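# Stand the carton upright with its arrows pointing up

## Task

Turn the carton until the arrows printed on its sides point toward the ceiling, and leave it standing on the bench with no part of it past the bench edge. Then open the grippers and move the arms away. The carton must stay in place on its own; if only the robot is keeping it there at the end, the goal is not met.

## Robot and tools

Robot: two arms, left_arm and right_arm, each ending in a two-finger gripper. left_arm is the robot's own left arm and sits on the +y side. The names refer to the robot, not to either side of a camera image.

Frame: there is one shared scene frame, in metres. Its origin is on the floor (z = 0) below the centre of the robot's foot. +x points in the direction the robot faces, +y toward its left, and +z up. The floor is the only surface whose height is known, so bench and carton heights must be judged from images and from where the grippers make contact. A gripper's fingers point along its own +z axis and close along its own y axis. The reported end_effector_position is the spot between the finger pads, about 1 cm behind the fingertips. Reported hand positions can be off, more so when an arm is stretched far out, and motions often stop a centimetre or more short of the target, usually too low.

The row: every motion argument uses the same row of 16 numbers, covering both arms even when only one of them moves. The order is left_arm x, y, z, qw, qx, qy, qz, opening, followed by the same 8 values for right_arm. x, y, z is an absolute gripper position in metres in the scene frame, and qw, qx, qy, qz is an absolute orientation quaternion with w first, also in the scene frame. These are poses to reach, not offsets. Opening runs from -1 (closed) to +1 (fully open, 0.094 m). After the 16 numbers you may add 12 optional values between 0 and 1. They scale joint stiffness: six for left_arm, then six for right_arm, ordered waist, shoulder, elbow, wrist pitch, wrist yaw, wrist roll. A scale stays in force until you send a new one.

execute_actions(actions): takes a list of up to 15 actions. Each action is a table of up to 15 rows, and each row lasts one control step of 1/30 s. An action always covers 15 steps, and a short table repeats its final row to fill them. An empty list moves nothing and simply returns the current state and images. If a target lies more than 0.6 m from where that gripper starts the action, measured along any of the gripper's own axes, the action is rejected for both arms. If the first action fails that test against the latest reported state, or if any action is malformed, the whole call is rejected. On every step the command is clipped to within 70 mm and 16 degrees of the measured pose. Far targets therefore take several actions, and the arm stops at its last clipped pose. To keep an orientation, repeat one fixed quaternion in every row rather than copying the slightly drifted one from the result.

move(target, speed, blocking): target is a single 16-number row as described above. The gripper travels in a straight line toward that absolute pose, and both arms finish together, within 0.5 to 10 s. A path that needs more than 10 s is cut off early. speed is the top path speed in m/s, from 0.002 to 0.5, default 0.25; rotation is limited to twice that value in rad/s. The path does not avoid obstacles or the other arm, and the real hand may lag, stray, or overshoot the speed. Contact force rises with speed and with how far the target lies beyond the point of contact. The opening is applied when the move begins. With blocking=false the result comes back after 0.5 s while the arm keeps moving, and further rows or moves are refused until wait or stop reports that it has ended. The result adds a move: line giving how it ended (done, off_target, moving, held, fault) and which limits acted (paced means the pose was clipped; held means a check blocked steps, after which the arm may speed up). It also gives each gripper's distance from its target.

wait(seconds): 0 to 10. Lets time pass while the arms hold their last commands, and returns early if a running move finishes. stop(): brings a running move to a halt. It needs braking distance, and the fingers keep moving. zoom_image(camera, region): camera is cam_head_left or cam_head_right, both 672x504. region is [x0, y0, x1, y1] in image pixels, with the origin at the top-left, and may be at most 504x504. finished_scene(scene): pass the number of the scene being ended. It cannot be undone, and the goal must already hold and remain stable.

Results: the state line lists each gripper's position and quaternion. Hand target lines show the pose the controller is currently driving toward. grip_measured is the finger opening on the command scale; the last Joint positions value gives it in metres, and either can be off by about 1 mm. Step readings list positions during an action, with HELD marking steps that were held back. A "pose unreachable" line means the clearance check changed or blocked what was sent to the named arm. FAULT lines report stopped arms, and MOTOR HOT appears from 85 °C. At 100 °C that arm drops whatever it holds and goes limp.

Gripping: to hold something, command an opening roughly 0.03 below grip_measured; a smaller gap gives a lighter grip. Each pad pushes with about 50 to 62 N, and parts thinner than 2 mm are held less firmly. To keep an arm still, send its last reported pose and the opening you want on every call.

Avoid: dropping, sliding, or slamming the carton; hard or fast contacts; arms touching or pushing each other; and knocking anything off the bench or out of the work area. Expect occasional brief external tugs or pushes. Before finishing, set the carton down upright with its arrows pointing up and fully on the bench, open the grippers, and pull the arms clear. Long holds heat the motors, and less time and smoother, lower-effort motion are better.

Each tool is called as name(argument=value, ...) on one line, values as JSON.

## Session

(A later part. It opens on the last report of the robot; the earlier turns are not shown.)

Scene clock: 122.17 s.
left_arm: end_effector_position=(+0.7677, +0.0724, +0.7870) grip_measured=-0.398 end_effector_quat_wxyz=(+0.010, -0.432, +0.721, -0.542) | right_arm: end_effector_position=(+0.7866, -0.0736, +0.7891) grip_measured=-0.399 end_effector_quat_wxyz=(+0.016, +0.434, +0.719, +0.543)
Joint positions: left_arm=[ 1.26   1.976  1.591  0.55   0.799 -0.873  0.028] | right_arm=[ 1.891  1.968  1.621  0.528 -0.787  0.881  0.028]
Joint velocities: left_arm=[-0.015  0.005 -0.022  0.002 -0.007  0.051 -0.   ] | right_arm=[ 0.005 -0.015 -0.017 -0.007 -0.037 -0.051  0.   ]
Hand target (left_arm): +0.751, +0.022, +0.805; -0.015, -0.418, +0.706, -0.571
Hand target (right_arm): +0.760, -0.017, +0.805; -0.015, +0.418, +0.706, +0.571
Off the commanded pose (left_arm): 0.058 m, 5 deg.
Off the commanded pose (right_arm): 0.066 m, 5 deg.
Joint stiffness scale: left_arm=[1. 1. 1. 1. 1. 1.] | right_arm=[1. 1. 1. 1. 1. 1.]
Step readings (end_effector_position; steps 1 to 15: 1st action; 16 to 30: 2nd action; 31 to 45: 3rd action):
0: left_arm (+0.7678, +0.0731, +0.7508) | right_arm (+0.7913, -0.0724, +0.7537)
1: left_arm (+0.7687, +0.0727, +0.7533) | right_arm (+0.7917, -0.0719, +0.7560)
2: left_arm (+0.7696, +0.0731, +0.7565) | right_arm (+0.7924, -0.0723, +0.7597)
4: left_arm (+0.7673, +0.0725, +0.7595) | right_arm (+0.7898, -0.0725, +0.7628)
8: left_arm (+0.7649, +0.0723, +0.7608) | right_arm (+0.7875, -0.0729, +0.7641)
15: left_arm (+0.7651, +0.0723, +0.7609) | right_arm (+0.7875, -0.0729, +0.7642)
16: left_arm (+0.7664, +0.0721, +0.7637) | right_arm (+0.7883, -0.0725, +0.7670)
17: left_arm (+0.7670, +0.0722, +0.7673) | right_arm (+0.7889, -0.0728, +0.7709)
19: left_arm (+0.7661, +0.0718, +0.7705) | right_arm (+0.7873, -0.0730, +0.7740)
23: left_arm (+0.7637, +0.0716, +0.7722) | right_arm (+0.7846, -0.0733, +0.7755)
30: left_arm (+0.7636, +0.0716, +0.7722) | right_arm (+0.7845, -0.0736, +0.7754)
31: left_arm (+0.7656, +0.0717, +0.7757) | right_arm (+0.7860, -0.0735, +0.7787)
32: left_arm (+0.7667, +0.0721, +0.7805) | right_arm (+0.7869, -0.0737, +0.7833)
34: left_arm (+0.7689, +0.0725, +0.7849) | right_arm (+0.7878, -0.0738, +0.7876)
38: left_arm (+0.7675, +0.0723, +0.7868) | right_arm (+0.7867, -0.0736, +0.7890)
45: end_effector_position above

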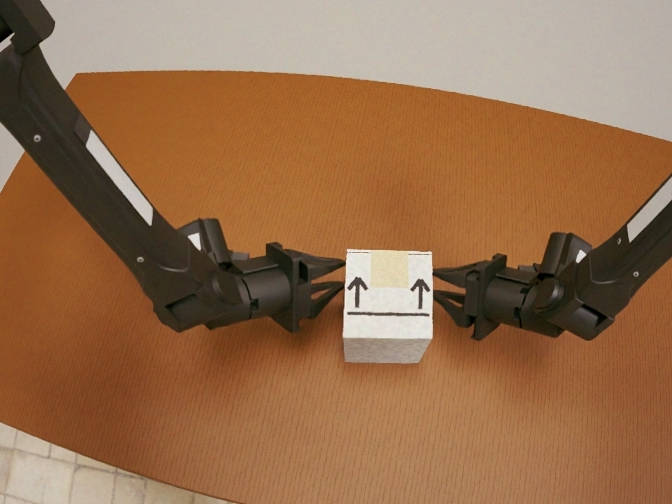

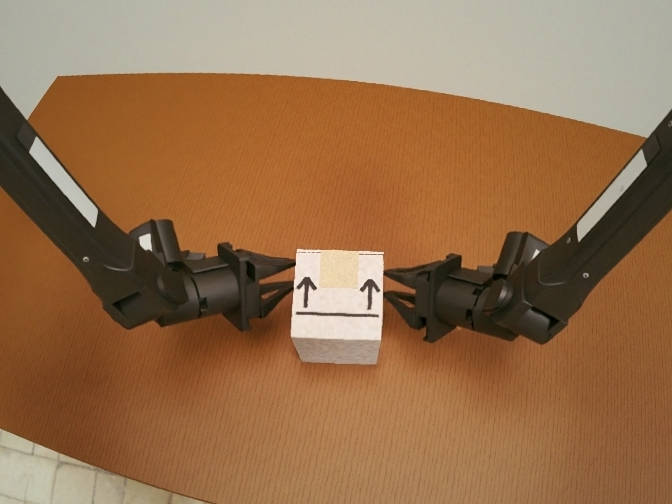

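execute_actions(actions=[[[0.765,0.03,0.785,0.016,0.418,-0.706,0.571,-0.4,0.775,-0.025,0.785,0.016,-0.418,-0.706,-0.571,-0.4]],[[0.775,0.04,0.765,0.016,0.418,-0.706,0.571,-0.4,0.79,-0.035,0.765,0.016,-0.418,-0.706,-0.571,-0.4]],[[0.775,0.075,0.76,0.016,0.418,-0.706,0.571,-0.4,0.79,-0.075,0.76,0.016,-0.418,-0.706,-0.571,-0.4]],[[0.77,0.12,0.76,0.016,0.418,-0.706,0.571,-1,0.79,-0.12,0.77,0.016,-0.418,-0.706,-0.571,-1]]])

move(target=[0.65,0.12,0.72,0.38,0.596,-0.596,0.38,-1,0.88,-0.12,0.79,0,0,0.843,0.537,-1], speed=0.25)

Scene clock: 128.27 s.
left_arm: end_effector_position=(+0.7682, +0.1210, +0.7586) grip_measured=-0.995 end_effector_quat_wxyz=(-0.013, -0.417, +0.709, -0.569) | right_arm: end_effector_position=(+0.7876, -0.1227, +0.7656) grip_measured=-0.979 end_effector_quat_wxyz=(-0.011, +0.417, +0.709, +0.569)
Joint positions: left_arm=[ 1.35   2.027  1.727  0.446  0.963 -0.882  0.   ] | right_arm=[ 1.802  2.005  1.744  0.41  -0.952  0.879  0.001]
Joint velocities: left_arm=[-0.005 -0.005  0.002 -0.007  0.051  0.007  0.001] | right_arm=[ 0.015 -0.015 -0.002  0.002 -0.037 -0.022 -0.   ]
Hand target (left_arm): +0.770, +0.120, +0.761; -0.016, -0.419, +0.706, -0.571
Hand target (right_arm): +0.789, -0.120, +0.770; -0.016, +0.418, +0.706, +0.571
Off the commanded pose (left_arm): 0.003 m, 1 deg.
Off the commanded pose (right_arm): 0.006 m, 1 deg.
Joint stiffness scale: left_arm=[1. 1. 1. 1. 1. 1.] | right_arm=[1. 1. 1. 1. 1. 1.]
Step readings (end_effector_position; steps 1 to 15: 1st action; 16 to 30: 2nd action; 31 to 45: 3rd action; 46 to 60: 4th action):
0: left_arm (+0.7677, +0.0724, +0.7870) | right_arm (+0.7866, -0.0736, +0.7891)
1: left_arm (+0.7693, +0.0726, +0.7868) | right_arm (+0.7878, -0.0740, +0.7886)
2: left_arm (+0.7720, +0.0729, +0.7849) | right_arm (+0.7903, -0.0743, +0.7869)
4: left_arm (+0.7800, +0.0735, +0.7815) | right_arm (+0.7961, -0.0746, +0.7828)
8: left_arm (+0.7870, +0.0747, +0.7817) | right_arm (+0.7991, -0.0735, +0.7826)
15: left_arm (+0.7870, +0.0747, +0.7818) | right_arm (+0.7990, -0.0733, +0.7827)
16: left_arm (+0.7886, +0.0742, +0.7815) | right_arm (+0.8010, -0.0731, +0.7823)
17: left_arm (+0.7915, +0.0751, +0.7787) | right_arm (+0.8038, -0.0736, +0.7787)
19: left_arm (+0.7977, +0.0750, +0.7736) | right_arm (+0.8098, -0.0732, +0.7723)
23: left_arm (+0.8004, +0.0748, +0.7713) | right_arm (+0.8123, -0.0732, +0.7691)
30: left_arm (+0.8002, +0.0747, +0.7713) | right_arm (+0.8124, -0.0732, +0.7689)
31: left_arm (+0.8000, +0.0763, +0.7720) | right_arm (+0.8119, -0.0750, +0.7697)
32: left_arm (+0.7990, +0.0773, +0.7735) | right_arm (+0.8107, -0.0758, +0.7714)
34: left_arm (+0.7974, +0.0792, +0.7736) | right_arm (+0.8075, -0.0786, +0.7706)
38: left_arm (+0.7959, +0.0789, +0.7733) | right_arm (+0.8033, -0.0791, +0.7680)
45: left_arm (+0.7959, +0.0789, +0.7733) | right_arm (+0.8007, -0.0779, +0.7668)
46: left_arm (+0.7941, +0.0791, +0.7763) | right_arm (+0.7991, -0.0785, +0.7697)
47: left_arm (+0.7915, +0.0790, +0.7784) | right_arm (+0.7965, -0.0794, +0.7733)
49: left_arm (+0.7855, +0.0865, +0.7753) | right_arm (+0.7910, -0.0877, +0.7745)
53: left_arm (+0.7724, +0.1074, +0.7645) | right_arm (+0.7872, -0.1110, +0.7681)
60: end_effector_position above

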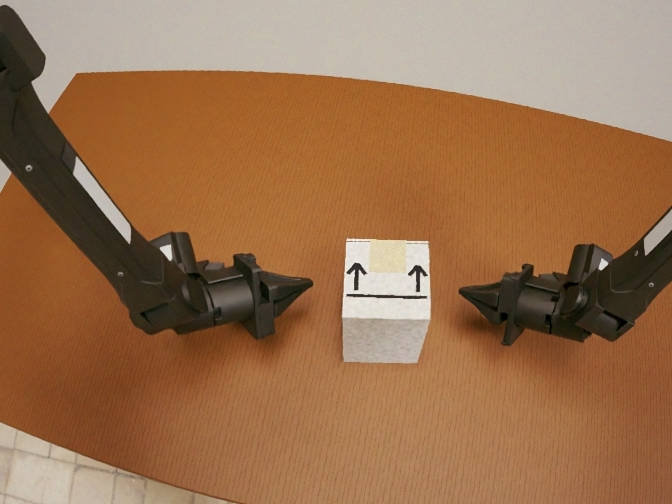

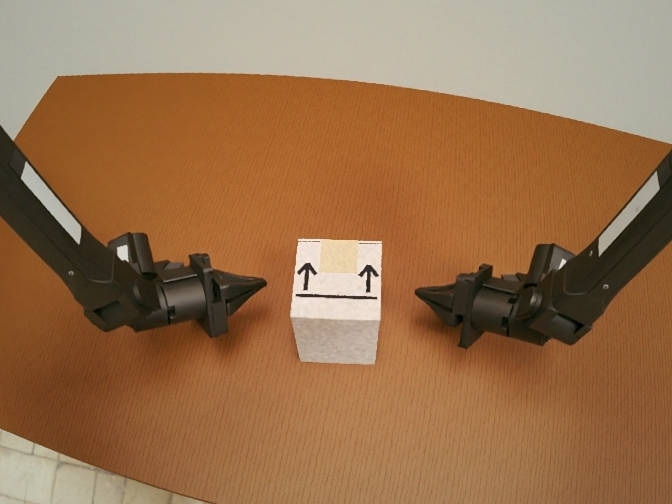

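Scene clock: 130.93 s.
left_arm: end_effector_position=(+0.6686, +0.1152, +0.7338) grip_measured=-0.995 end_effector_quat_wxyz=(+0.372, +0.583, -0.604, +0.396) | right_arm: end_effector_position=(+0.8798, -0.1269, +0.7954) grip_measured=-0.979 end_effector_quat_wxyz=(-0.000, -0.013, -0.844, -0.536)
Joint positions: left_arm=[ 1.379  2.062  1.876 -0.44   0.888 -1.024  0.   ] | right_arm=[ 1.865  2.061  2.417 -0.905 -0.788 -0.388  0.001]
Joint velocities: left_arm=[-0.015 -0.005  0.022 -0.012  0.007  0.022 -0.   ] | right_arm=[-0.005 -0.005  0.017  0.017 -0.022 -0.037 -0.001]
Hand target (left_arm): +0.648, +0.120, +0.723; +0.382, +0.592, -0.598, +0.381
Hand target (right_arm): +0.880, -0.121, +0.793; +0.002, +0.006, +0.843, +0.538
Off the commanded pose (left_arm): 0.024 m, 3 deg.
Off the commanded pose (right_arm): 0.009 m, 1 deg.
Joint stiffness scale: left_arm=[1. 1. 1. 1. 1. 1.] | right_arm=[1. 1. 1. 1. 1. 1.]
move: off_target (left_arm)

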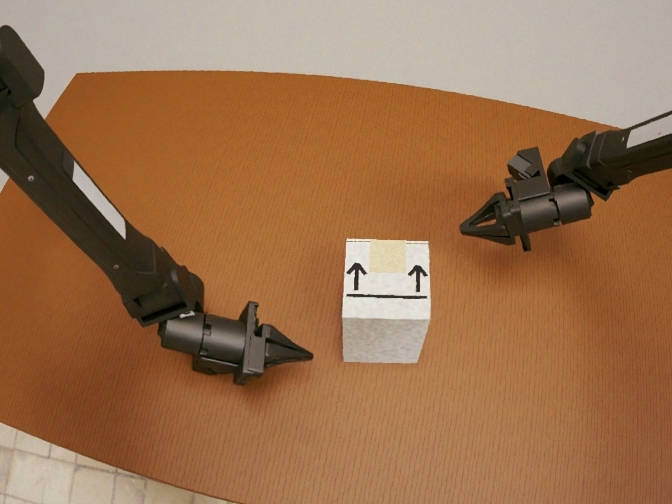

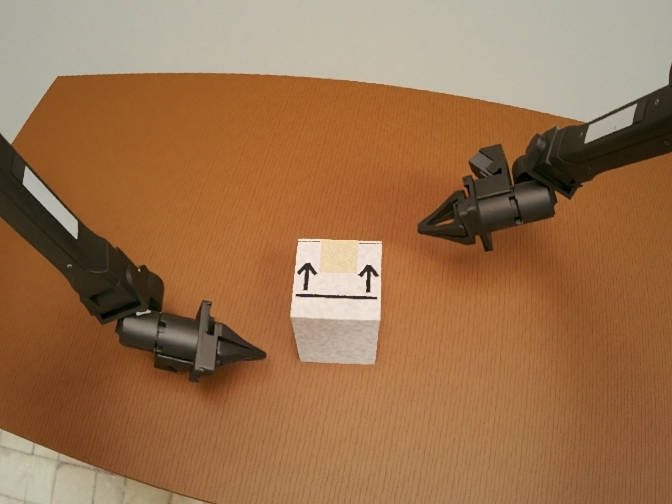

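move(target=[0.66,0.03,0.69,0.139,-0.218,0.814,-0.519,-1,0.885,-0.015,0.79,0,0,0.94,0.34,-1], speed=0.15)

Scene clock: 138.50 s.
left_arm: end_effector_position=(+0.6690, +0.0508, +0.6853) grip_measured=-0.995 end_effector_quat_wxyz=(+0.140, -0.227, +0.820, -0.507) | right_arm: end_effector_position=(+0.8889, -0.0234, +0.7863) grip_measured=-0.979 end_effector_quat_wxyz=(+0.000, +0.004, -0.941, -0.339)
Joint positions: left_arm=[ 1.309  2.278  1.804  0.604  0.817 -0.324  0.   ] | right_arm=[ 2.092  2.006  2.206 -0.56  -0.159 -0.24   0.001]
Joint velocities: left_arm=[0.005 0.005 0.007 0.002 0.022 0.007 0.001] | right_arm=[ 0.015 -0.015 -0.017 -0.017 -0.051 -0.037  0.001]
Hand target (left_arm): +0.661, +0.031, +0.688; +0.140, -0.221, +0.815, -0.516
Hand target (right_arm): +0.887, -0.015, +0.787; -0.002, +0.001, +0.940, +0.342
Off the commanded pose (left_arm): 0.023 m, 2 deg.
Off the commanded pose (right_arm): 0.010 m, 0 deg.
Joint stiffness scale: left_arm=[1. 1. 1. 1. 1. 1.] | right_arm=[1. 1. 1. 1. 1. 1.]
move: off_target (left_arm)

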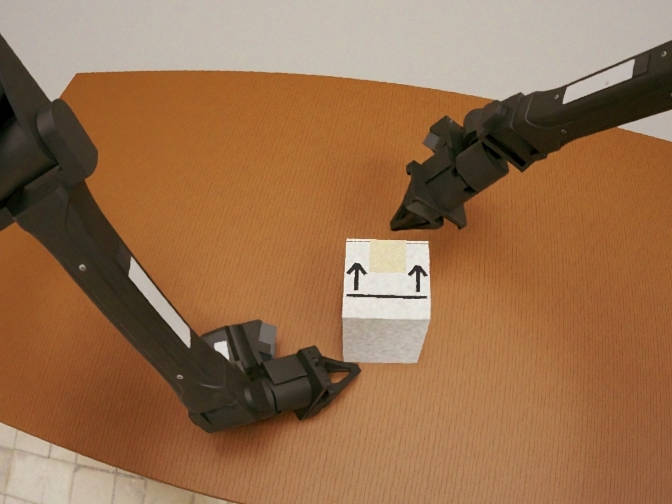

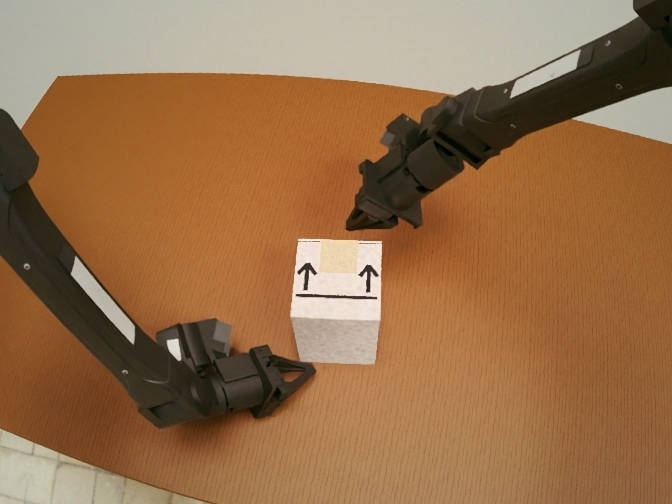

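move(target=[0.675,-0.005,0.69,0.139,-0.218,0.814,-0.519,-1,0.86,-0.005,0.785,0,0,0.94,0.34,-1], speed=0.06)

move(target=[0.685,-0.005,0.69,0.139,-0.218,0.814,-0.519,-1,0.79,-0.005,0.81,0,0,0.94,0.34,-1], speed=0.03)

Scene clock: 141.83 s.
left_arm: end_effector_position=(+0.6824, +0.0135, +0.6886) grip_measured=-0.995 end_effector_quat_wxyz=(+0.145, -0.219, +0.817, -0.514) | right_arm: end_effector_position=(+0.8681, -0.0158, +0.7809) grip_measured=-0.979 end_effector_quat_wxyz=(-0.007, +0.003, -0.942, -0.335)
Joint positions: left_arm=[ 1.259  2.304  1.853  0.579  0.784 -0.304  0.   ] | right_arm=[ 2.092  1.99   2.11  -0.462 -0.153 -0.24   0.001]
Joint velocities: left_arm=[-0.005 -0.005  0.007 -0.012  0.051  0.007  0.   ] | right_arm=[ 0.005 -0.005 -0.012 -0.007  0.095 -0.022 -0.001]
Hand target (left_arm): +0.675, -0.005, +0.690; +0.139, -0.218, +0.815, -0.519
Hand target (right_arm): +0.861, -0.005, +0.784; +0.000, +0.000, +0.940, +0.340
Off the commanded pose (left_arm): 0.020 m, 1 deg.
Off the commanded pose (right_arm): 0.014 m, 1 deg.
Joint stiffness scale: left_arm=[1. 1. 1. 1. 1. 1.] | right_arm=[1. 1. 1. 1. 1. 1.]
move: off_target (left_arm, right_arm)

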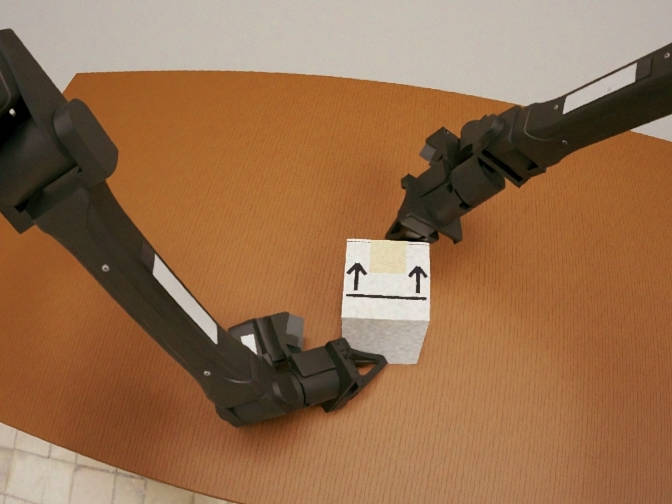

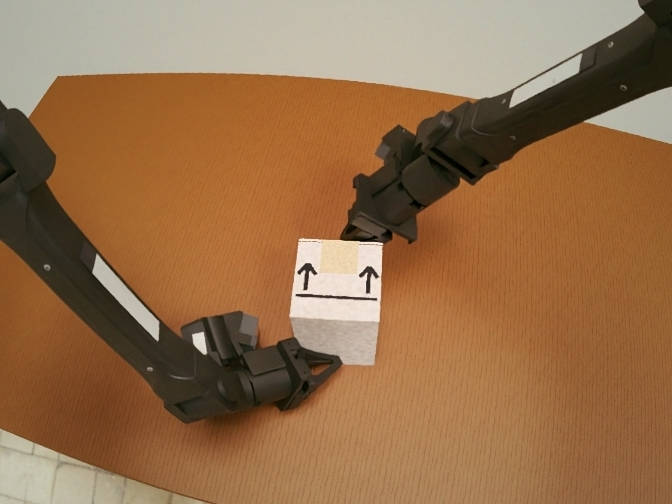

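Scene clock: 144.90 s.
left_arm: end_effector_position=(+0.6778, +0.0114, +0.6856) grip_measured=-0.995 end_effector_quat_wxyz=(+0.134, -0.223, +0.818, -0.513) | right_arm: end_effector_position=(+0.8354, -0.0231, +0.8184) grip_measured=-0.979 end_effector_quat_wxyz=(-0.039, -0.002, -0.943, -0.331)
Joint positions: left_arm=[ 1.259  2.309  1.859  0.554  0.782 -0.304  0.   ] | right_arm=[ 2.097  1.835  1.781 -0.226 -0.156 -0.24   0.001]
Joint velocities: left_arm=[-0.005  0.005 -0.007  0.007 -0.066 -0.007 -0.   ] | right_arm=[-0.005 -0.005 -0.002 -0.032 -0.081 -0.037  0.002]
Hand target (left_arm): +0.684, -0.005, +0.690; +0.139, -0.218, +0.815, -0.519
Hand target (right_arm): +0.790, -0.004, +0.809; -0.000, +0.000, +0.940, +0.340
Off the commanded pose (left_arm): 0.018 m, 1 deg.
Off the commanded pose (right_arm): 0.050 m, 5 deg.
Joint stiffness scale: left_arm=[1. 1. 1. 1. 1. 1.] | right_arm=[1. 1. 1. 1. 1. 1.]
move: off_target (left_arm, right_arm)

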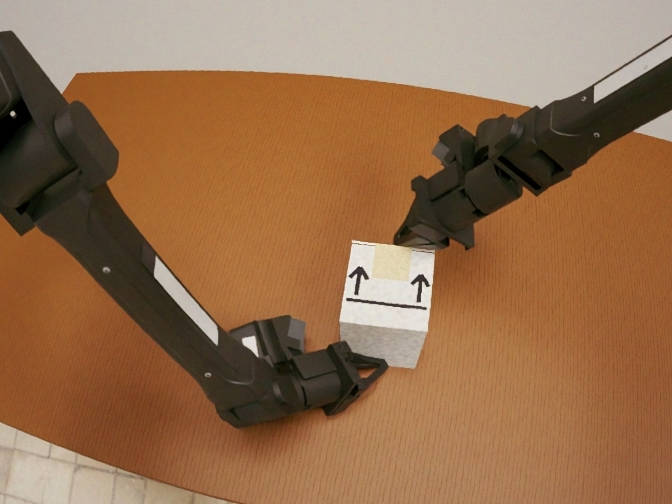

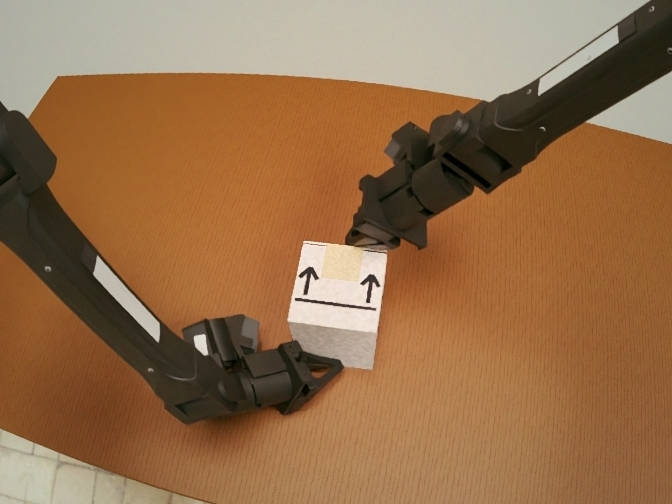

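execute_actions(actions=[[[0.685,-0.015,0.685,0.206,-0.323,0.779,-0.496,-1,0.81,0.0,0.81,0,0,0.94,0.34,-1]],[[0.69,-0.02,0.68,0.269,-0.422,0.73,-0.465,-1,0.81,0.005,0.81,0,0,0.94,0.34,-1]],[[0.695,-0.02,0.68,0.269,-0.422,0.73,-0.465,-1,0.795,0.005,0.815,0,0,0.94,0.34,-1]],[[0.695,-0.02,0.68,0.269,-0.422,0.73,-0.465,-1,0.78,0.005,0.82,0,0,0.94,0.34,-1]],[[0.695,-0.02,0.68,0.269,-0.422,0.73,-0.465,-1,0.765,0.005,0.825,0,0,0.94,0.34,-1]]])

Scene clock: 151.87 s.
left_arm: end_effector_position=(+0.6857, -0.0113, +0.6725) grip_measured=-0.995 end_effector_quat_wxyz=(+0.264, -0.420, +0.737, -0.459) | right_arm: end_effector_position=(+0.7624, +0.0110, +0.8269) grip_measured=-0.979 end_effector_quat_wxyz=(+0.003, +0.008, -0.938, -0.345)
Joint positions: left_arm=[ 1.188  2.547  2.014  1.112  0.466 -0.784  0.   ] | right_arm=[ 2.121  1.834  1.629 -0.165 -0.143 -0.236  0.001]
Joint velocities: left_arm=[-0.005 -0.015 -0.012 -0.007  0.007 -0.037 -0.001] | right_arm=[-0.005  0.005  0.007  0.002  0.022  0.022 -0.   ]
Hand target (left_arm): +0.695, -0.020, +0.680; +0.269, -0.422, +0.730, -0.465
Hand target (right_arm): +0.765, +0.005, +0.825; -0.000, -0.000, +0.940, +0.340
Off the commanded pose (left_arm): 0.015 m, 1 deg.
Off the commanded pose (right_arm): 0.007 m, 1 deg.
Joint stiffness scale: left_arm=[1. 1. 1. 1. 1. 1.] | right_arm=[1. 1. 1. 1. 1. 1.]
Step readings (end_effector_position; steps 1 to 15: 1st action; 16 to 30: 2nd action; 31 to 45: 3rd action; 46 to 60: 4th action; 61 to 75: 5th action):
0: left_arm (+0.6778, +0.0114, +0.6856) | right_arm (+0.8355, -0.0231, +0.8184)
1: left_arm (+0.6800, +0.0141, +0.6829) | right_arm (+0.8374, -0.0232, +0.8187)
2: left_arm (+0.6822, +0.0172, +0.6805) | right_arm (+0.8409, -0.0232, +0.8194)
4: left_arm (+0.6823, +0.0176, +0.6765) | right_arm (+0.8467, -0.0230, +0.8212)
8: left_arm (+0.6735, +0.0040, +0.6743) | right_arm (+0.8440, -0.0200, +0.8216)
15: left_arm (+0.6781, -0.0088, +0.6793) | right_arm (+0.8440, -0.0200, +0.8216)
16: left_arm (+0.6835, -0.0030, +0.6759) | right_arm (+0.8441, -0.0193, +0.8219)
17: left_arm (+0.6860, +0.0030, +0.6730) | right_arm (+0.8470, -0.0185, +0.8230)
19: left_arm (+0.6866, +0.0062, +0.6696) | right_arm (+0.8491, -0.0171, +0.8242)
23: left_arm (+0.6794, -0.0041, +0.6687) | right_arm (+0.8483, -0.0158, +0.8241)
30: left_arm (+0.6851, -0.0115, +0.6725) | right_arm (+0.8483, -0.0158, +0.8241)
31: left_arm (+0.6851, -0.0115, +0.6725) | right_arm (+0.8466, -0.0152, +0.8239)
32: left_arm (+0.6851, -0.0115, +0.6725) | right_arm (+0.8460, -0.0151, +0.8246)
34: left_arm (+0.6848, -0.0116, +0.6725) | right_arm (+0.8439, -0.0142, +0.8257)
38: left_arm (+0.6848, -0.0116, +0.6725) | right_arm (+0.8420, -0.0120, +0.8266)
45: left_arm (+0.6848, -0.0116, +0.6725) | right_arm (+0.8418, -0.0114, +0.8269)
46: left_arm (+0.6848, -0.0116, +0.6725) | right_arm (+0.8406, -0.0112, +0.8271)
47: left_arm (+0.6848, -0.0116, +0.6725) | right_arm (+0.8368, -0.0111, +0.8284)
49: left_arm (+0.6855, -0.0114, +0.6725) | right_arm (+0.8199, -0.0075, +0.8294)
53: left_arm (+0.6857, -0.0113, +0.6725) | right_arm (+0.7887, +0.0036, +0.8248)
60: left_arm (+0.6857, -0.0113, +0.6725) | right_arm (+0.7815, +0.0087, +0.8232)
61: left_arm (+0.6857, -0.0113, +0.6725) | right_arm (+0.7804, +0.0089, +0.8233)
62: left_arm (+0.6857, -0.0113, +0.6725) | right_arm (+0.7789, +0.0084, +0.8244)
64: left_arm (+0.6857, -0.0113, +0.6725) | right_arm (+0.7718, +0.0088, +0.8263)
68: left_arm (+0.6857, -0.0113, +0.6725) | right_arm (+0.7617, +0.0111, +0.8270)
75: end_effector_position above

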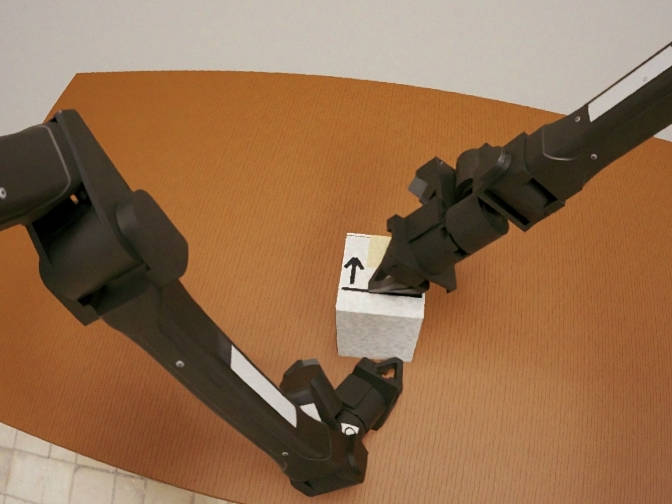

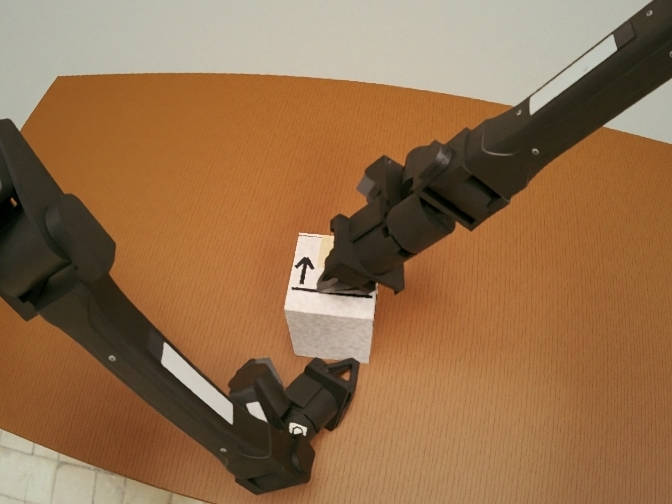

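move(target=[0.695,-0.003,0.685,0.269,-0.422,0.73,-0.465,-1,0.89,0.005,0.85,0,0,0.94,0.34,-1], speed=0.15)

move(target=[0.705,-0.003,0.685,0.269,-0.422,0.73,-0.465,-1,0.885,0.005,0.765,0,0,0.94,0.34,-1], speed=0.1)

move(target=[0.71,-0.003,0.685,0.269,-0.422,0.73,-0.465,-1,0.79,0.005,0.77,0,0,0.94,0.34,-1], speed=0.03)

Scene clock: 157.23 s.
left_arm: end_effector_position=(+0.6850, -0.0099, +0.6788) grip_measured=-0.995 end_effector_quat_wxyz=(+0.262, -0.423, +0.734, -0.462) | right_arm: end_effector_position=(+0.8987, -0.0093, +0.8558) grip_measured=-0.979 end_effector_quat_wxyz=(-0.013, +0.002, -0.942, -0.335)
Joint positions: left_arm=[ 1.188  2.529  1.98   1.129  0.472 -0.794  0.   ] | right_arm=[ 2.168  1.839  1.977 -0.466 -0.085 -0.215  0.001]
Joint velocities: left_arm=[-0.005 -0.015 -0.002 -0.012 -0.022  0.051 -0.001] | right_arm=[-0.005 -0.005  0.022  0.007 -0.095 -0.007  0.   ]
Hand target (left_arm): +0.695, -0.003, +0.685; +0.269, -0.422, +0.730, -0.465
Hand target (right_arm): +0.889, +0.003, +0.853; -0.000, +0.001, +0.940, +0.340
Off the commanded pose (left_arm): 0.014 m, 1 deg.
Off the commanded pose (right_arm): 0.018 m, 2 deg.
Joint stiffness scale: left_arm=[1. 1. 1. 1. 1. 1.] | right_arm=[1. 1. 1. 1. 1. 1.]
move: off_target (left_arm, right_arm)

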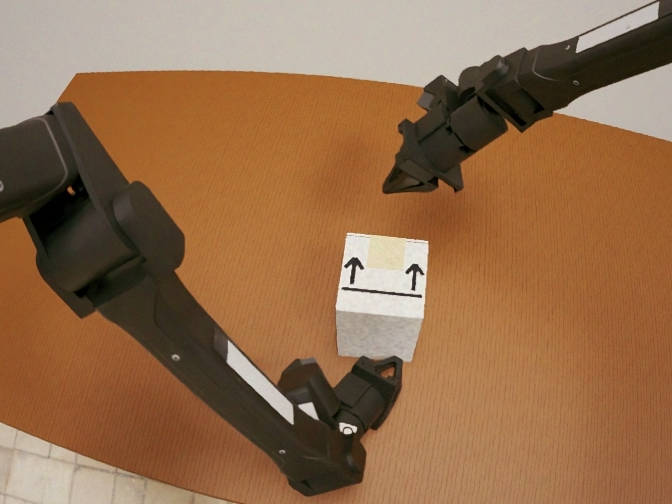

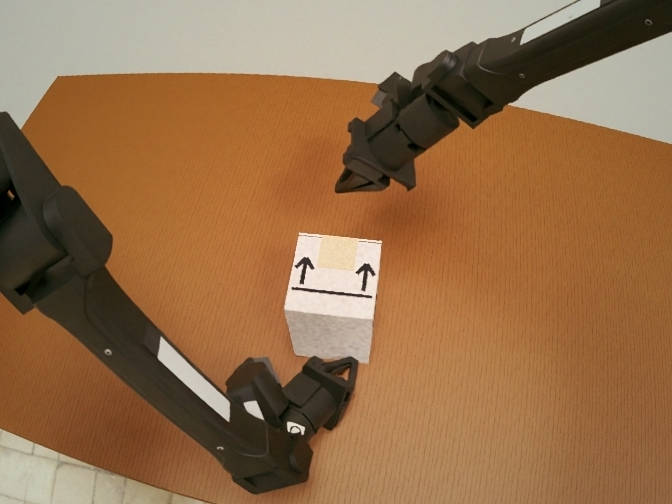

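Scene clock: 158.57 s.
left_arm: end_effector_position=(+0.6861, -0.0094, +0.6791) grip_measured=-0.995 end_effector_quat_wxyz=(+0.262, -0.423, +0.734, -0.462) | right_arm: end_effector_position=(+0.8842, +0.0132, +0.7725) grip_measured=-0.979 end_effector_quat_wxyz=(+0.002, -0.003, -0.939, -0.345)
Joint positions: left_arm=[ 1.188  2.528  1.98   1.128  0.472 -0.794  0.   ] | right_arm=[ 2.121  2.092  2.294 -0.56  -0.143 -0.215  0.001]
Joint velocities: left_arm=[-0.005  0.015  0.002  0.007 -0.022 -0.007  0.   ] | right_arm=[ 0.005  0.005  0.027 -0.012  0.051 -0.051 -0.001]
Hand target (left_arm): +0.705, -0.003, +0.685; +0.269, -0.422, +0.730, -0.465
Hand target (right_arm): +0.886, +0.004, +0.766; +0.001, -0.000, +0.940, +0.340
Off the commanded pose (left_arm): 0.021 m, 1 deg.
Off the commanded pose (right_arm): 0.011 m, 1 deg.
Joint stiffness scale: left_arm=[1. 1. 1. 1. 1. 1.] | right_arm=[1. 1. 1. 1. 1. 1.]
move: off_target (left_arm, right_arm)

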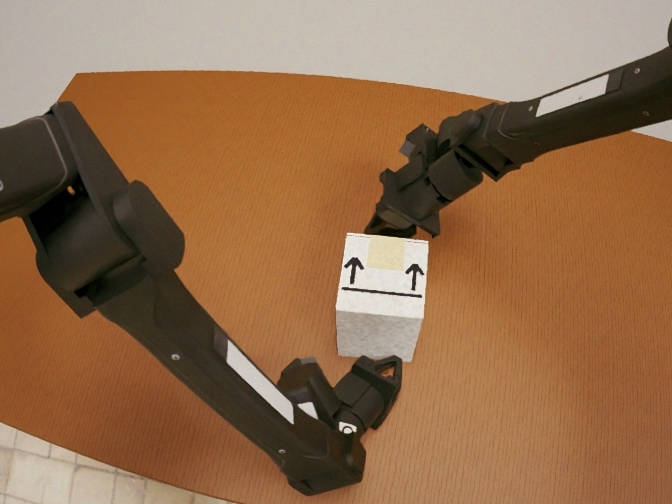

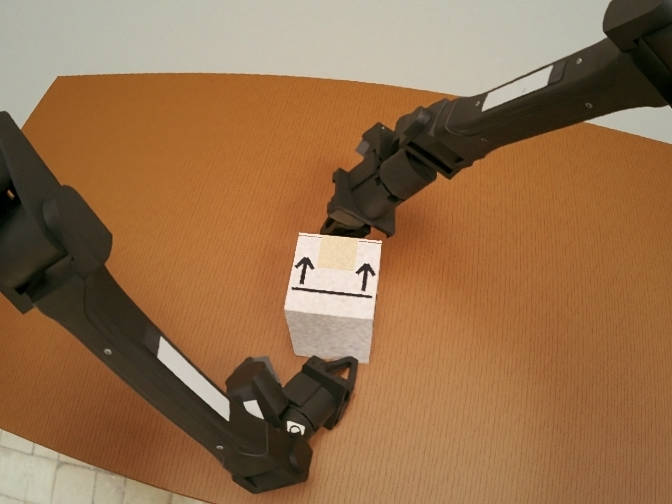

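Scene clock: 162.07 s.
left_arm: end_effector_position=(+0.6803, -0.0121, +0.6765) grip_measured=-0.995 end_effector_quat_wxyz=(+0.251, -0.425, +0.737, -0.461) | right_arm: end_effector_position=(+0.8316, +0.0128, +0.7925) grip_measured=-0.979 end_effector_quat_wxyz=(-0.028, -0.006, -0.937, -0.349)
Joint positions: left_arm=[ 1.188  2.528  1.974  1.112  0.471 -0.794  0.   ] | right_arm=[ 2.113  1.949  1.913 -0.268 -0.172 -0.224  0.001]
Joint velocities: left_arm=[-0.005  0.005 -0.002 -0.002  0.022  0.066 -0.   ] | right_arm=[ 0.005 -0.015 -0.002 -0.022 -0.037 -0.022 -0.   ]
Hand target (left_arm): +0.710, -0.003, +0.685; +0.269, -0.422, +0.730, -0.465
Hand target (right_arm): +0.791, +0.006, +0.769; -0.000, -0.000, +0.940, +0.340
Off the commanded pose (left_arm): 0.032 m, 2 deg.
Off the commanded pose (right_arm): 0.048 m, 3 deg.
Joint stiffness scale: left_arm=[1. 1. 1. 1. 1. 1.] | right_arm=[1. 1. 1. 1. 1. 1.]
move: off_target (left_arm, right_arm)

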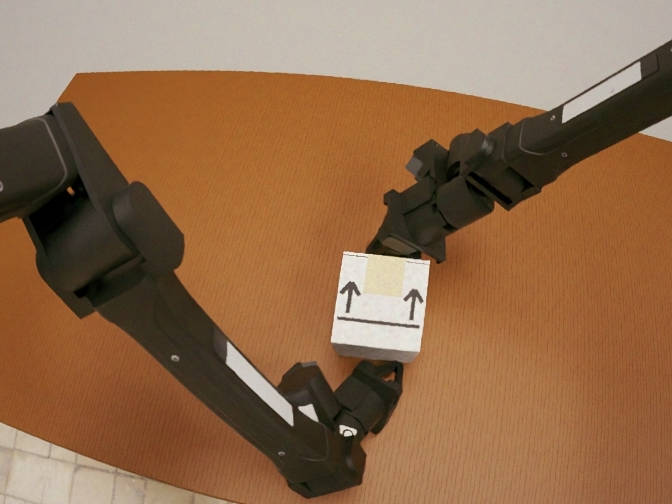

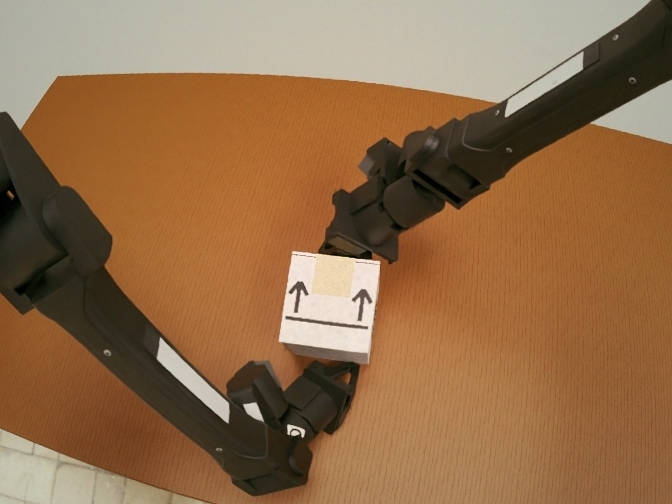

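execute_actions(actions=[[[0.71,-0.003,0.685,0.269,-0.422,0.73,-0.465,-1,0.78,0.005,0.78,0,0,0.94,0.34,-1]],[[0.71,-0.003,0.685,0.269,-0.422,0.73,-0.465,-1,0.768,0.005,0.788,0,0,0.94,0.34,-1]],[[0.705,-0.003,0.685,0.269,-0.422,0.73,-0.465,-1,0.756,0.005,0.795,0,0,0.94,0.34,-1]],[[0.70,-0.003,0.685,0.269,-0.422,0.73,-0.465,-1,0.745,0.005,0.80,0,0,0.94,0.34,-1]]])

Scene clock: 166.47 s.
left_arm: end_effector_position=(+0.6762, -0.0110, +0.6744) grip_measured=-0.995 end_effector_quat_wxyz=(+0.245, -0.429, +0.738, -0.460) | right_arm: end_effector_position=(+0.7934, +0.0051, +0.8155) grip_measured=-0.979 end_effector_quat_wxyz=(-0.038, -0.008, -0.938, -0.344)
Joint positions: left_arm=[ 1.191  2.528  1.968  1.106  0.47  -0.801  0.   ] | right_arm=[ 2.11   1.857  1.686 -0.112 -0.17  -0.226  0.001]
Joint velocities: left_arm=[ 0.005  0.015  0.007 -0.012 -0.081  0.051 -0.   ] | right_arm=[-0.015 -0.024  0.007 -0.022 -0.037  0.007 -0.001]
Hand target (left_arm): +0.700, -0.003, +0.684; +0.269, -0.422, +0.730, -0.465
Hand target (right_arm): +0.746, +0.005, +0.800; -0.000, +0.000, +0.940, +0.340
Off the commanded pose (left_arm): 0.027 m, 3 deg.
Off the commanded pose (right_arm): 0.051 m, 4 deg.
Joint stiffness scale: left_arm=[1. 1. 1. 1. 1. 1.] | right_arm=[1. 1. 1. 1. 1. 1.]
Step readings (end_effector_position; steps 1 to 15: 1st action; 16 to 30: 2nd action; 31 to 45: 3rd action; 46 to 60: 4th action):
0: left_arm (+0.6803, -0.0121, +0.6765) | right_arm (+0.8316, +0.0128, +0.7925)
1: left_arm (+0.6803, -0.0121, +0.6765) | right_arm (+0.8307, +0.0128, +0.7930)
2: left_arm (+0.6802, -0.0122, +0.6764) | right_arm (+0.8286, +0.0123, +0.7947)
4: left_arm (+0.6796, -0.0125, +0.6761) | right_arm (+0.8202, +0.0121, +0.7975)
8: left_arm (+0.6782, -0.0123, +0.6755) | right_arm (+0.8094, +0.0141, +0.7983)
15: left_arm (+0.6778, -0.0121, +0.6753) | right_arm (+0.8082, +0.0142, +0.7980)
16: left_arm (+0.6778, -0.0121, +0.6753) | right_arm (+0.8078, +0.0140, +0.7983)
17: left_arm (+0.6778, -0.0121, +0.6752) | right_arm (+0.8065, +0.0134, +0.7996)
19: left_arm (+0.6776, -0.0116, +0.6749) | right_arm (+0.8035, +0.0117, +0.8017)
23: left_arm (+0.6776, -0.0116, +0.6749) | right_arm (+0.8029, +0.0106, +0.8032)
30: left_arm (+0.6776, -0.0116, +0.6749) | right_arm (+0.8031, +0.0105, +0.8032)
31: left_arm (+0.6776, -0.0116, +0.6749) | right_arm (+0.8019, +0.0105, +0.8035)
32: left_arm (+0.6776, -0.0116, +0.6749) | right_arm (+0.8010, +0.0099, +0.8050)
34: left_arm (+0.6771, -0.0114, +0.6747) | right_arm (+0.7987, +0.0086, +0.8082)
38: left_arm (+0.6771, -0.0114, +0.6747) | right_arm (+0.7977, +0.0074, +0.8105)
45: left_arm (+0.6771, -0.0114, +0.6747) | right_arm (+0.7978, +0.0074, +0.8105)
46: left_arm (+0.6771, -0.0114, +0.6747) | right_arm (+0.7971, +0.0074, +0.8107)
47: left_arm (+0.6771, -0.0114, +0.6747) | right_arm (+0.7961, +0.0066, +0.8117)
49: left_arm (+0.6762, -0.0110, +0.6744) | right_arm (+0.7938, +0.0059, +0.8140)
53: left_arm (+0.6762, -0.0110, +0.6744) | right_arm (+0.7936, +0.0050, +0.8155)
60: end_effector_position above

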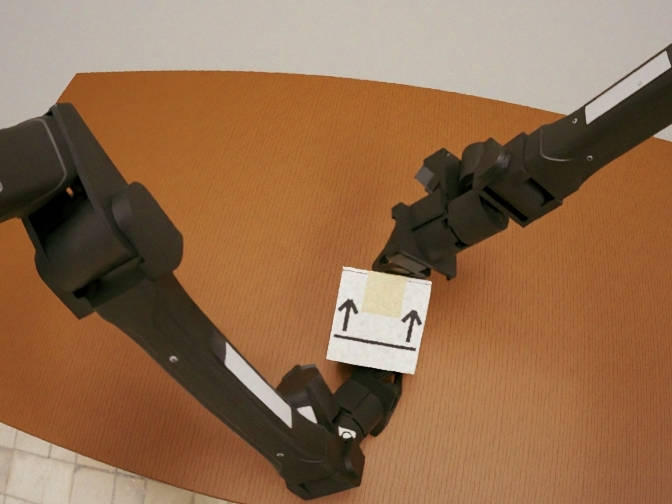

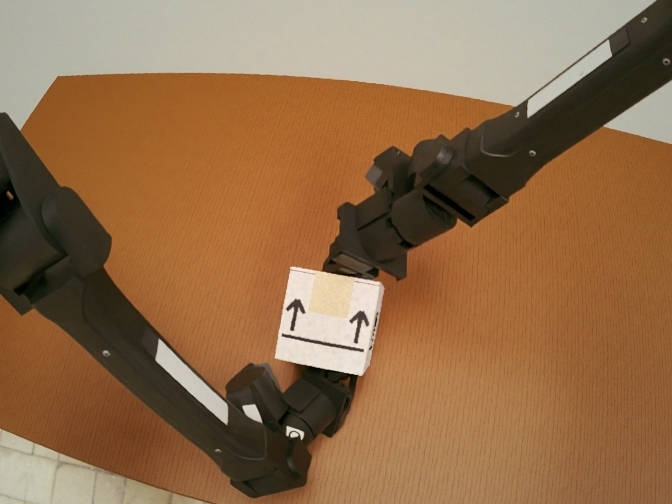

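execute_actions(actions=[[[0.68,-0.003,0.685,0.269,-0.422,0.73,-0.465,-1,0.76,0.005,0.81,0,0,0.94,0.34,-1]],[[0.665,-0.003,0.685,0.269,-0.422,0.73,-0.465,-1,0.755,0.005,0.812,0,0,0.94,0.34,-1]],[[0.65,-0.003,0.685,0.269,-0.422,0.73,-0.465,-1,0.745,0.005,0.815,0,0,0.94,0.34,-1]],[[0.635,-0.003,0.685,0.269,-0.422,0.73,-0.465,-1,0.735,0.005,0.815,0,0,0.94,0.34,-1]]])

Scene clock: 170.83 s.
left_arm: end_effector_position=(+0.6443, -0.0079, +0.6860) grip_measured=-0.995 end_effector_quat_wxyz=(+0.268, -0.423, +0.730, -0.466) | right_arm: end_effector_position=(+0.7619, +0.0061, +0.8250) grip_measured=-0.979 end_effector_quat_wxyz=(-0.019, -0.004, -0.939, -0.345)
Joint positions: left_arm=[ 1.202  2.558  1.916  1.244  0.487 -0.813  0.   ] | right_arm=[ 2.11   1.828  1.593 -0.085 -0.162 -0.226  0.001]
Joint velocities: left_arm=[-0.005  0.005  0.017  0.017 -0.081 -0.037 -0.001] | right_arm=[-0.005 -0.015  0.012  0.007  0.007 -0.007 -0.   ]
Hand target (left_arm): +0.635, -0.003, +0.685; +0.269, -0.422, +0.730, -0.465
Hand target (right_arm): +0.735, +0.005, +0.815; -0.000, +0.000, +0.940, +0.340
Off the commanded pose (left_arm): 0.011 m, 0 deg.
Off the commanded pose (right_arm): 0.029 m, 2 deg.
Joint stiffness scale: left_arm=[1. 1. 1. 1. 1. 1.] | right_arm=[1. 1. 1. 1. 1. 1.]
Step readings (end_effector_position; steps 1 to 15: 1st action; 16 to 30: 2nd action; 31 to 45: 3rd action; 46 to 60: 4th action):
0: left_arm (+0.6762, -0.0110, +0.6744) | right_arm (+0.7934, +0.0051, +0.8155)
1: left_arm (+0.6759, -0.0108, +0.6753) | right_arm (+0.7940, +0.0044, +0.8156)
2: left_arm (+0.6752, -0.0101, +0.6767) | right_arm (+0.7942, +0.0037, +0.8156)
4: left_arm (+0.6741, -0.0095, +0.6790) | right_arm (+0.7936, +0.0031, +0.8161)
8: left_arm (+0.6732, -0.0095, +0.6801) | right_arm (+0.7920, +0.0032, +0.8164)
15: left_arm (+0.6732, -0.0095, +0.6801) | right_arm (+0.7920, +0.0032, +0.8164)
16: left_arm (+0.6726, -0.0095, +0.6807) | right_arm (+0.7914, +0.0033, +0.8165)
17: left_arm (+0.6717, -0.0089, +0.6817) | right_arm (+0.7907, +0.0030, +0.8171)
19: left_arm (+0.6695, -0.0085, +0.6834) | right_arm (+0.7881, +0.0030, +0.8182)
23: left_arm (+0.6680, -0.0087, +0.6844) | right_arm (+0.7863, +0.0033, +0.8186)
30: left_arm (+0.6681, -0.0086, +0.6846) | right_arm (+0.7866, +0.0031, +0.8187)
31: left_arm (+0.6679, -0.0084, +0.6852) | right_arm (+0.7857, +0.0032, +0.8189)
32: left_arm (+0.6676, -0.0083, +0.6863) | right_arm (+0.7852, +0.0027, +0.8199)
34: left_arm (+0.6654, -0.0077, +0.6871) | right_arm (+0.7819, +0.0023, +0.8221)
38: left_arm (+0.6597, -0.0079, +0.6863) | right_arm (+0.7756, +0.0033, +0.8232)
45: left_arm (+0.6583, -0.0081, +0.6861) | right_arm (+0.7745, +0.0034, +0.8235)
46: left_arm (+0.6577, -0.0080, +0.6866) | right_arm (+0.7738, +0.0037, +0.8235)
47: left_arm (+0.6579, -0.0075, +0.6876) | right_arm (+0.7739, +0.0035, +0.8238)
49: left_arm (+0.6552, -0.0073, +0.6882) | right_arm (+0.7713, +0.0040, +0.8241)
53: left_arm (+0.6481, -0.0078, +0.6870) | right_arm (+0.7652, +0.0054, +0.8248)
60: end_effector_position above

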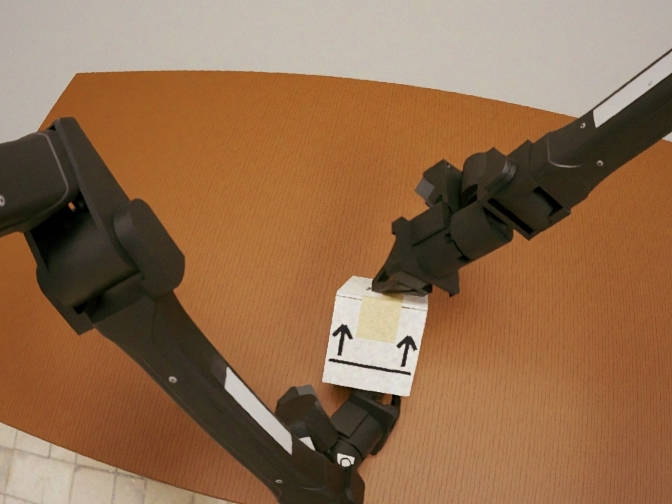

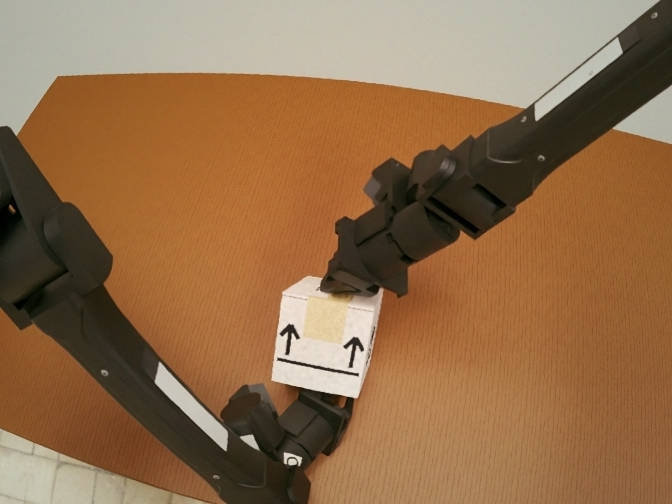

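execute_actions(actions=[[[0.62,0,0.685,0.269,-0.422,0.73,-0.465,-1,0.755,0.0,0.835,0,0,0.94,0.34,-1]],[[0.605,0,0.685,0.269,-0.422,0.73,-0.465,-1,0.77,-0.02,0.86,0,0,0.94,0.34,-1]],[[0.59,0,0.685,0.269,-0.422,0.73,-0.465,-1,0.77,-0.06,0.88,0,0,0.94,0.34,-1]],[[0.575,0,0.685,0.269,-0.422,0.73,-0.465,-1,0.77,-0.11,0.89,0,0,0.94,0.34,-1]],[[0.56,0,0.685,0.269,-0.422,0.73,-0.465,-1,0.76,-0.16,0.89,0,0,0.94,0.34,-1]]])

Scene clock: 176.60 s.
left_arm: end_effector_position=(+0.5817, -0.0098, +0.6902) grip_measured=-0.995 end_effector_quat_wxyz=(+0.277, -0.418, +0.725, -0.472) | right_arm: end_effector_position=(+0.7589, -0.1634, +0.8846) grip_measured=-0.979 end_effector_quat_wxyz=(+0.000, -0.007, -0.942, -0.335)
Joint positions: left_arm=[ 1.224  2.642  1.889  1.387  0.515 -0.83   0.   ] | right_arm=[ 1.9    1.506  1.378 -0.238 -0.33  -0.287  0.001]
Joint velocities: left_arm=[-0.005 -0.005  0.007 -0.017  0.007 -0.081 -0.001] | right_arm=[ 0.005 -0.005 -0.007  0.017 -0.066 -0.007  0.001]
Hand target (left_arm): +0.560, -0.000, +0.685; +0.269, -0.422, +0.730, -0.465
Hand target (right_arm): +0.760, -0.160, +0.890; +0.000, -0.001, +0.941, +0.340
Off the commanded pose (left_arm): 0.024 m, 1 deg.
Off the commanded pose (right_arm): 0.006 m, 1 deg.
Joint stiffness scale: left_arm=[1. 1. 1. 1. 1. 1.] | right_arm=[1. 1. 1. 1. 1. 1.]
Step readings (end_effector_position; steps 1 to 15: 1st action; 16 to 30: 2nd action; 31 to 45: 3rd action; 46 to 60: 4th action; 61 to 75: 5th action):
0: left_arm (+0.6443, -0.0080, +0.6860) | right_arm (+0.7619, +0.0061, +0.8250)
1: left_arm (+0.6438, -0.0080, +0.6867) | right_arm (+0.7626, +0.0053, +0.8255)
2: left_arm (+0.6437, -0.0077, +0.6880) | right_arm (+0.7622, +0.0045, +0.8266)
4: left_arm (+0.6428, -0.0072, +0.6901) | right_arm (+0.7606, +0.0019, +0.8295)
8: left_arm (+0.6424, -0.0069, +0.6914) | right_arm (+0.7605, +0.0002, +0.8320)
15: left_arm (+0.6426, -0.0067, +0.6917) | right_arm (+0.7598, +0.0003, +0.8320)
16: left_arm (+0.6423, -0.0069, +0.6923) | right_arm (+0.7593, -0.0006, +0.8336)
17: left_arm (+0.6424, -0.0063, +0.6933) | right_arm (+0.7554, -0.0017, +0.8372)
19: left_arm (+0.6403, -0.0067, +0.6943) | right_arm (+0.7515, -0.0062, +0.8461)
23: left_arm (+0.6328, -0.0089, +0.6937) | right_arm (+0.7650, -0.0159, +0.8562)
30: left_arm (+0.6267, -0.0112, +0.6928) | right_arm (+0.7766, -0.0224, +0.8618)
31: left_arm (+0.6262, -0.0111, +0.6933) | right_arm (+0.7749, -0.0220, +0.8640)
32: left_arm (+0.6266, -0.0104, +0.6944) | right_arm (+0.7702, -0.0232, +0.8683)
34: left_arm (+0.6251, -0.0096, +0.6950) | right_arm (+0.7609, -0.0312, +0.8757)
38: left_arm (+0.6185, -0.0091, +0.6932) | right_arm (+0.7657, -0.0497, +0.8791)
45: left_arm (+0.6116, -0.0091, +0.6913) | right_arm (+0.7740, -0.0576, +0.8822)
46: left_arm (+0.6113, -0.0093, +0.6920) | right_arm (+0.7730, -0.0571, +0.8848)
47: left_arm (+0.6117, -0.0089, +0.6933) | right_arm (+0.7692, -0.0585, +0.8880)
49: left_arm (+0.6099, -0.0085, +0.6940) | right_arm (+0.7619, -0.0728, +0.8899)
53: left_arm (+0.6030, -0.0095, +0.6925) | right_arm (+0.7655, -0.1055, +0.8860)
60: left_arm (+0.5970, -0.0101, +0.6912) | right_arm (+0.7728, -0.1149, +0.8887)
61: left_arm (+0.5966, -0.0102, +0.6919) | right_arm (+0.7722, -0.1133, +0.8915)
62: left_arm (+0.5970, -0.0095, +0.6930) | right_arm (+0.7698, -0.1143, +0.8941)
64: left_arm (+0.5948, -0.0091, +0.6935) | right_arm (+0.7623, -0.1282, +0.8927)
68: left_arm (+0.5874, -0.0095, +0.6919) | right_arm (+0.7572, -0.1585, +0.8843)
75: end_effector_position above

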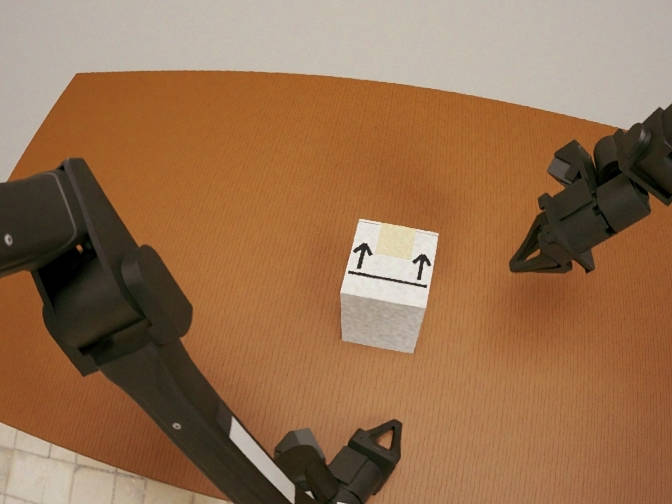

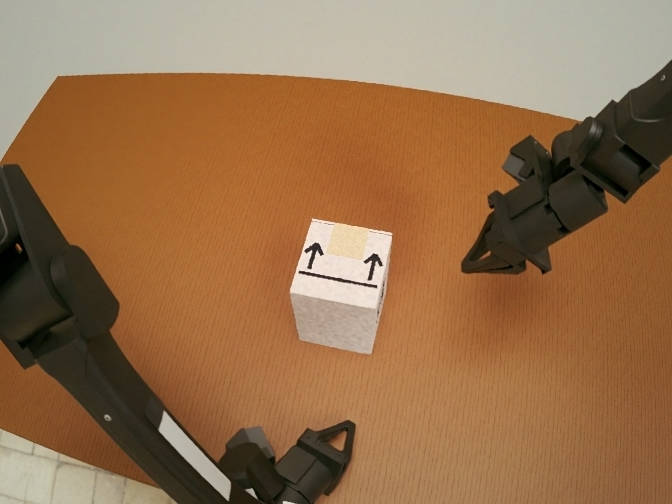

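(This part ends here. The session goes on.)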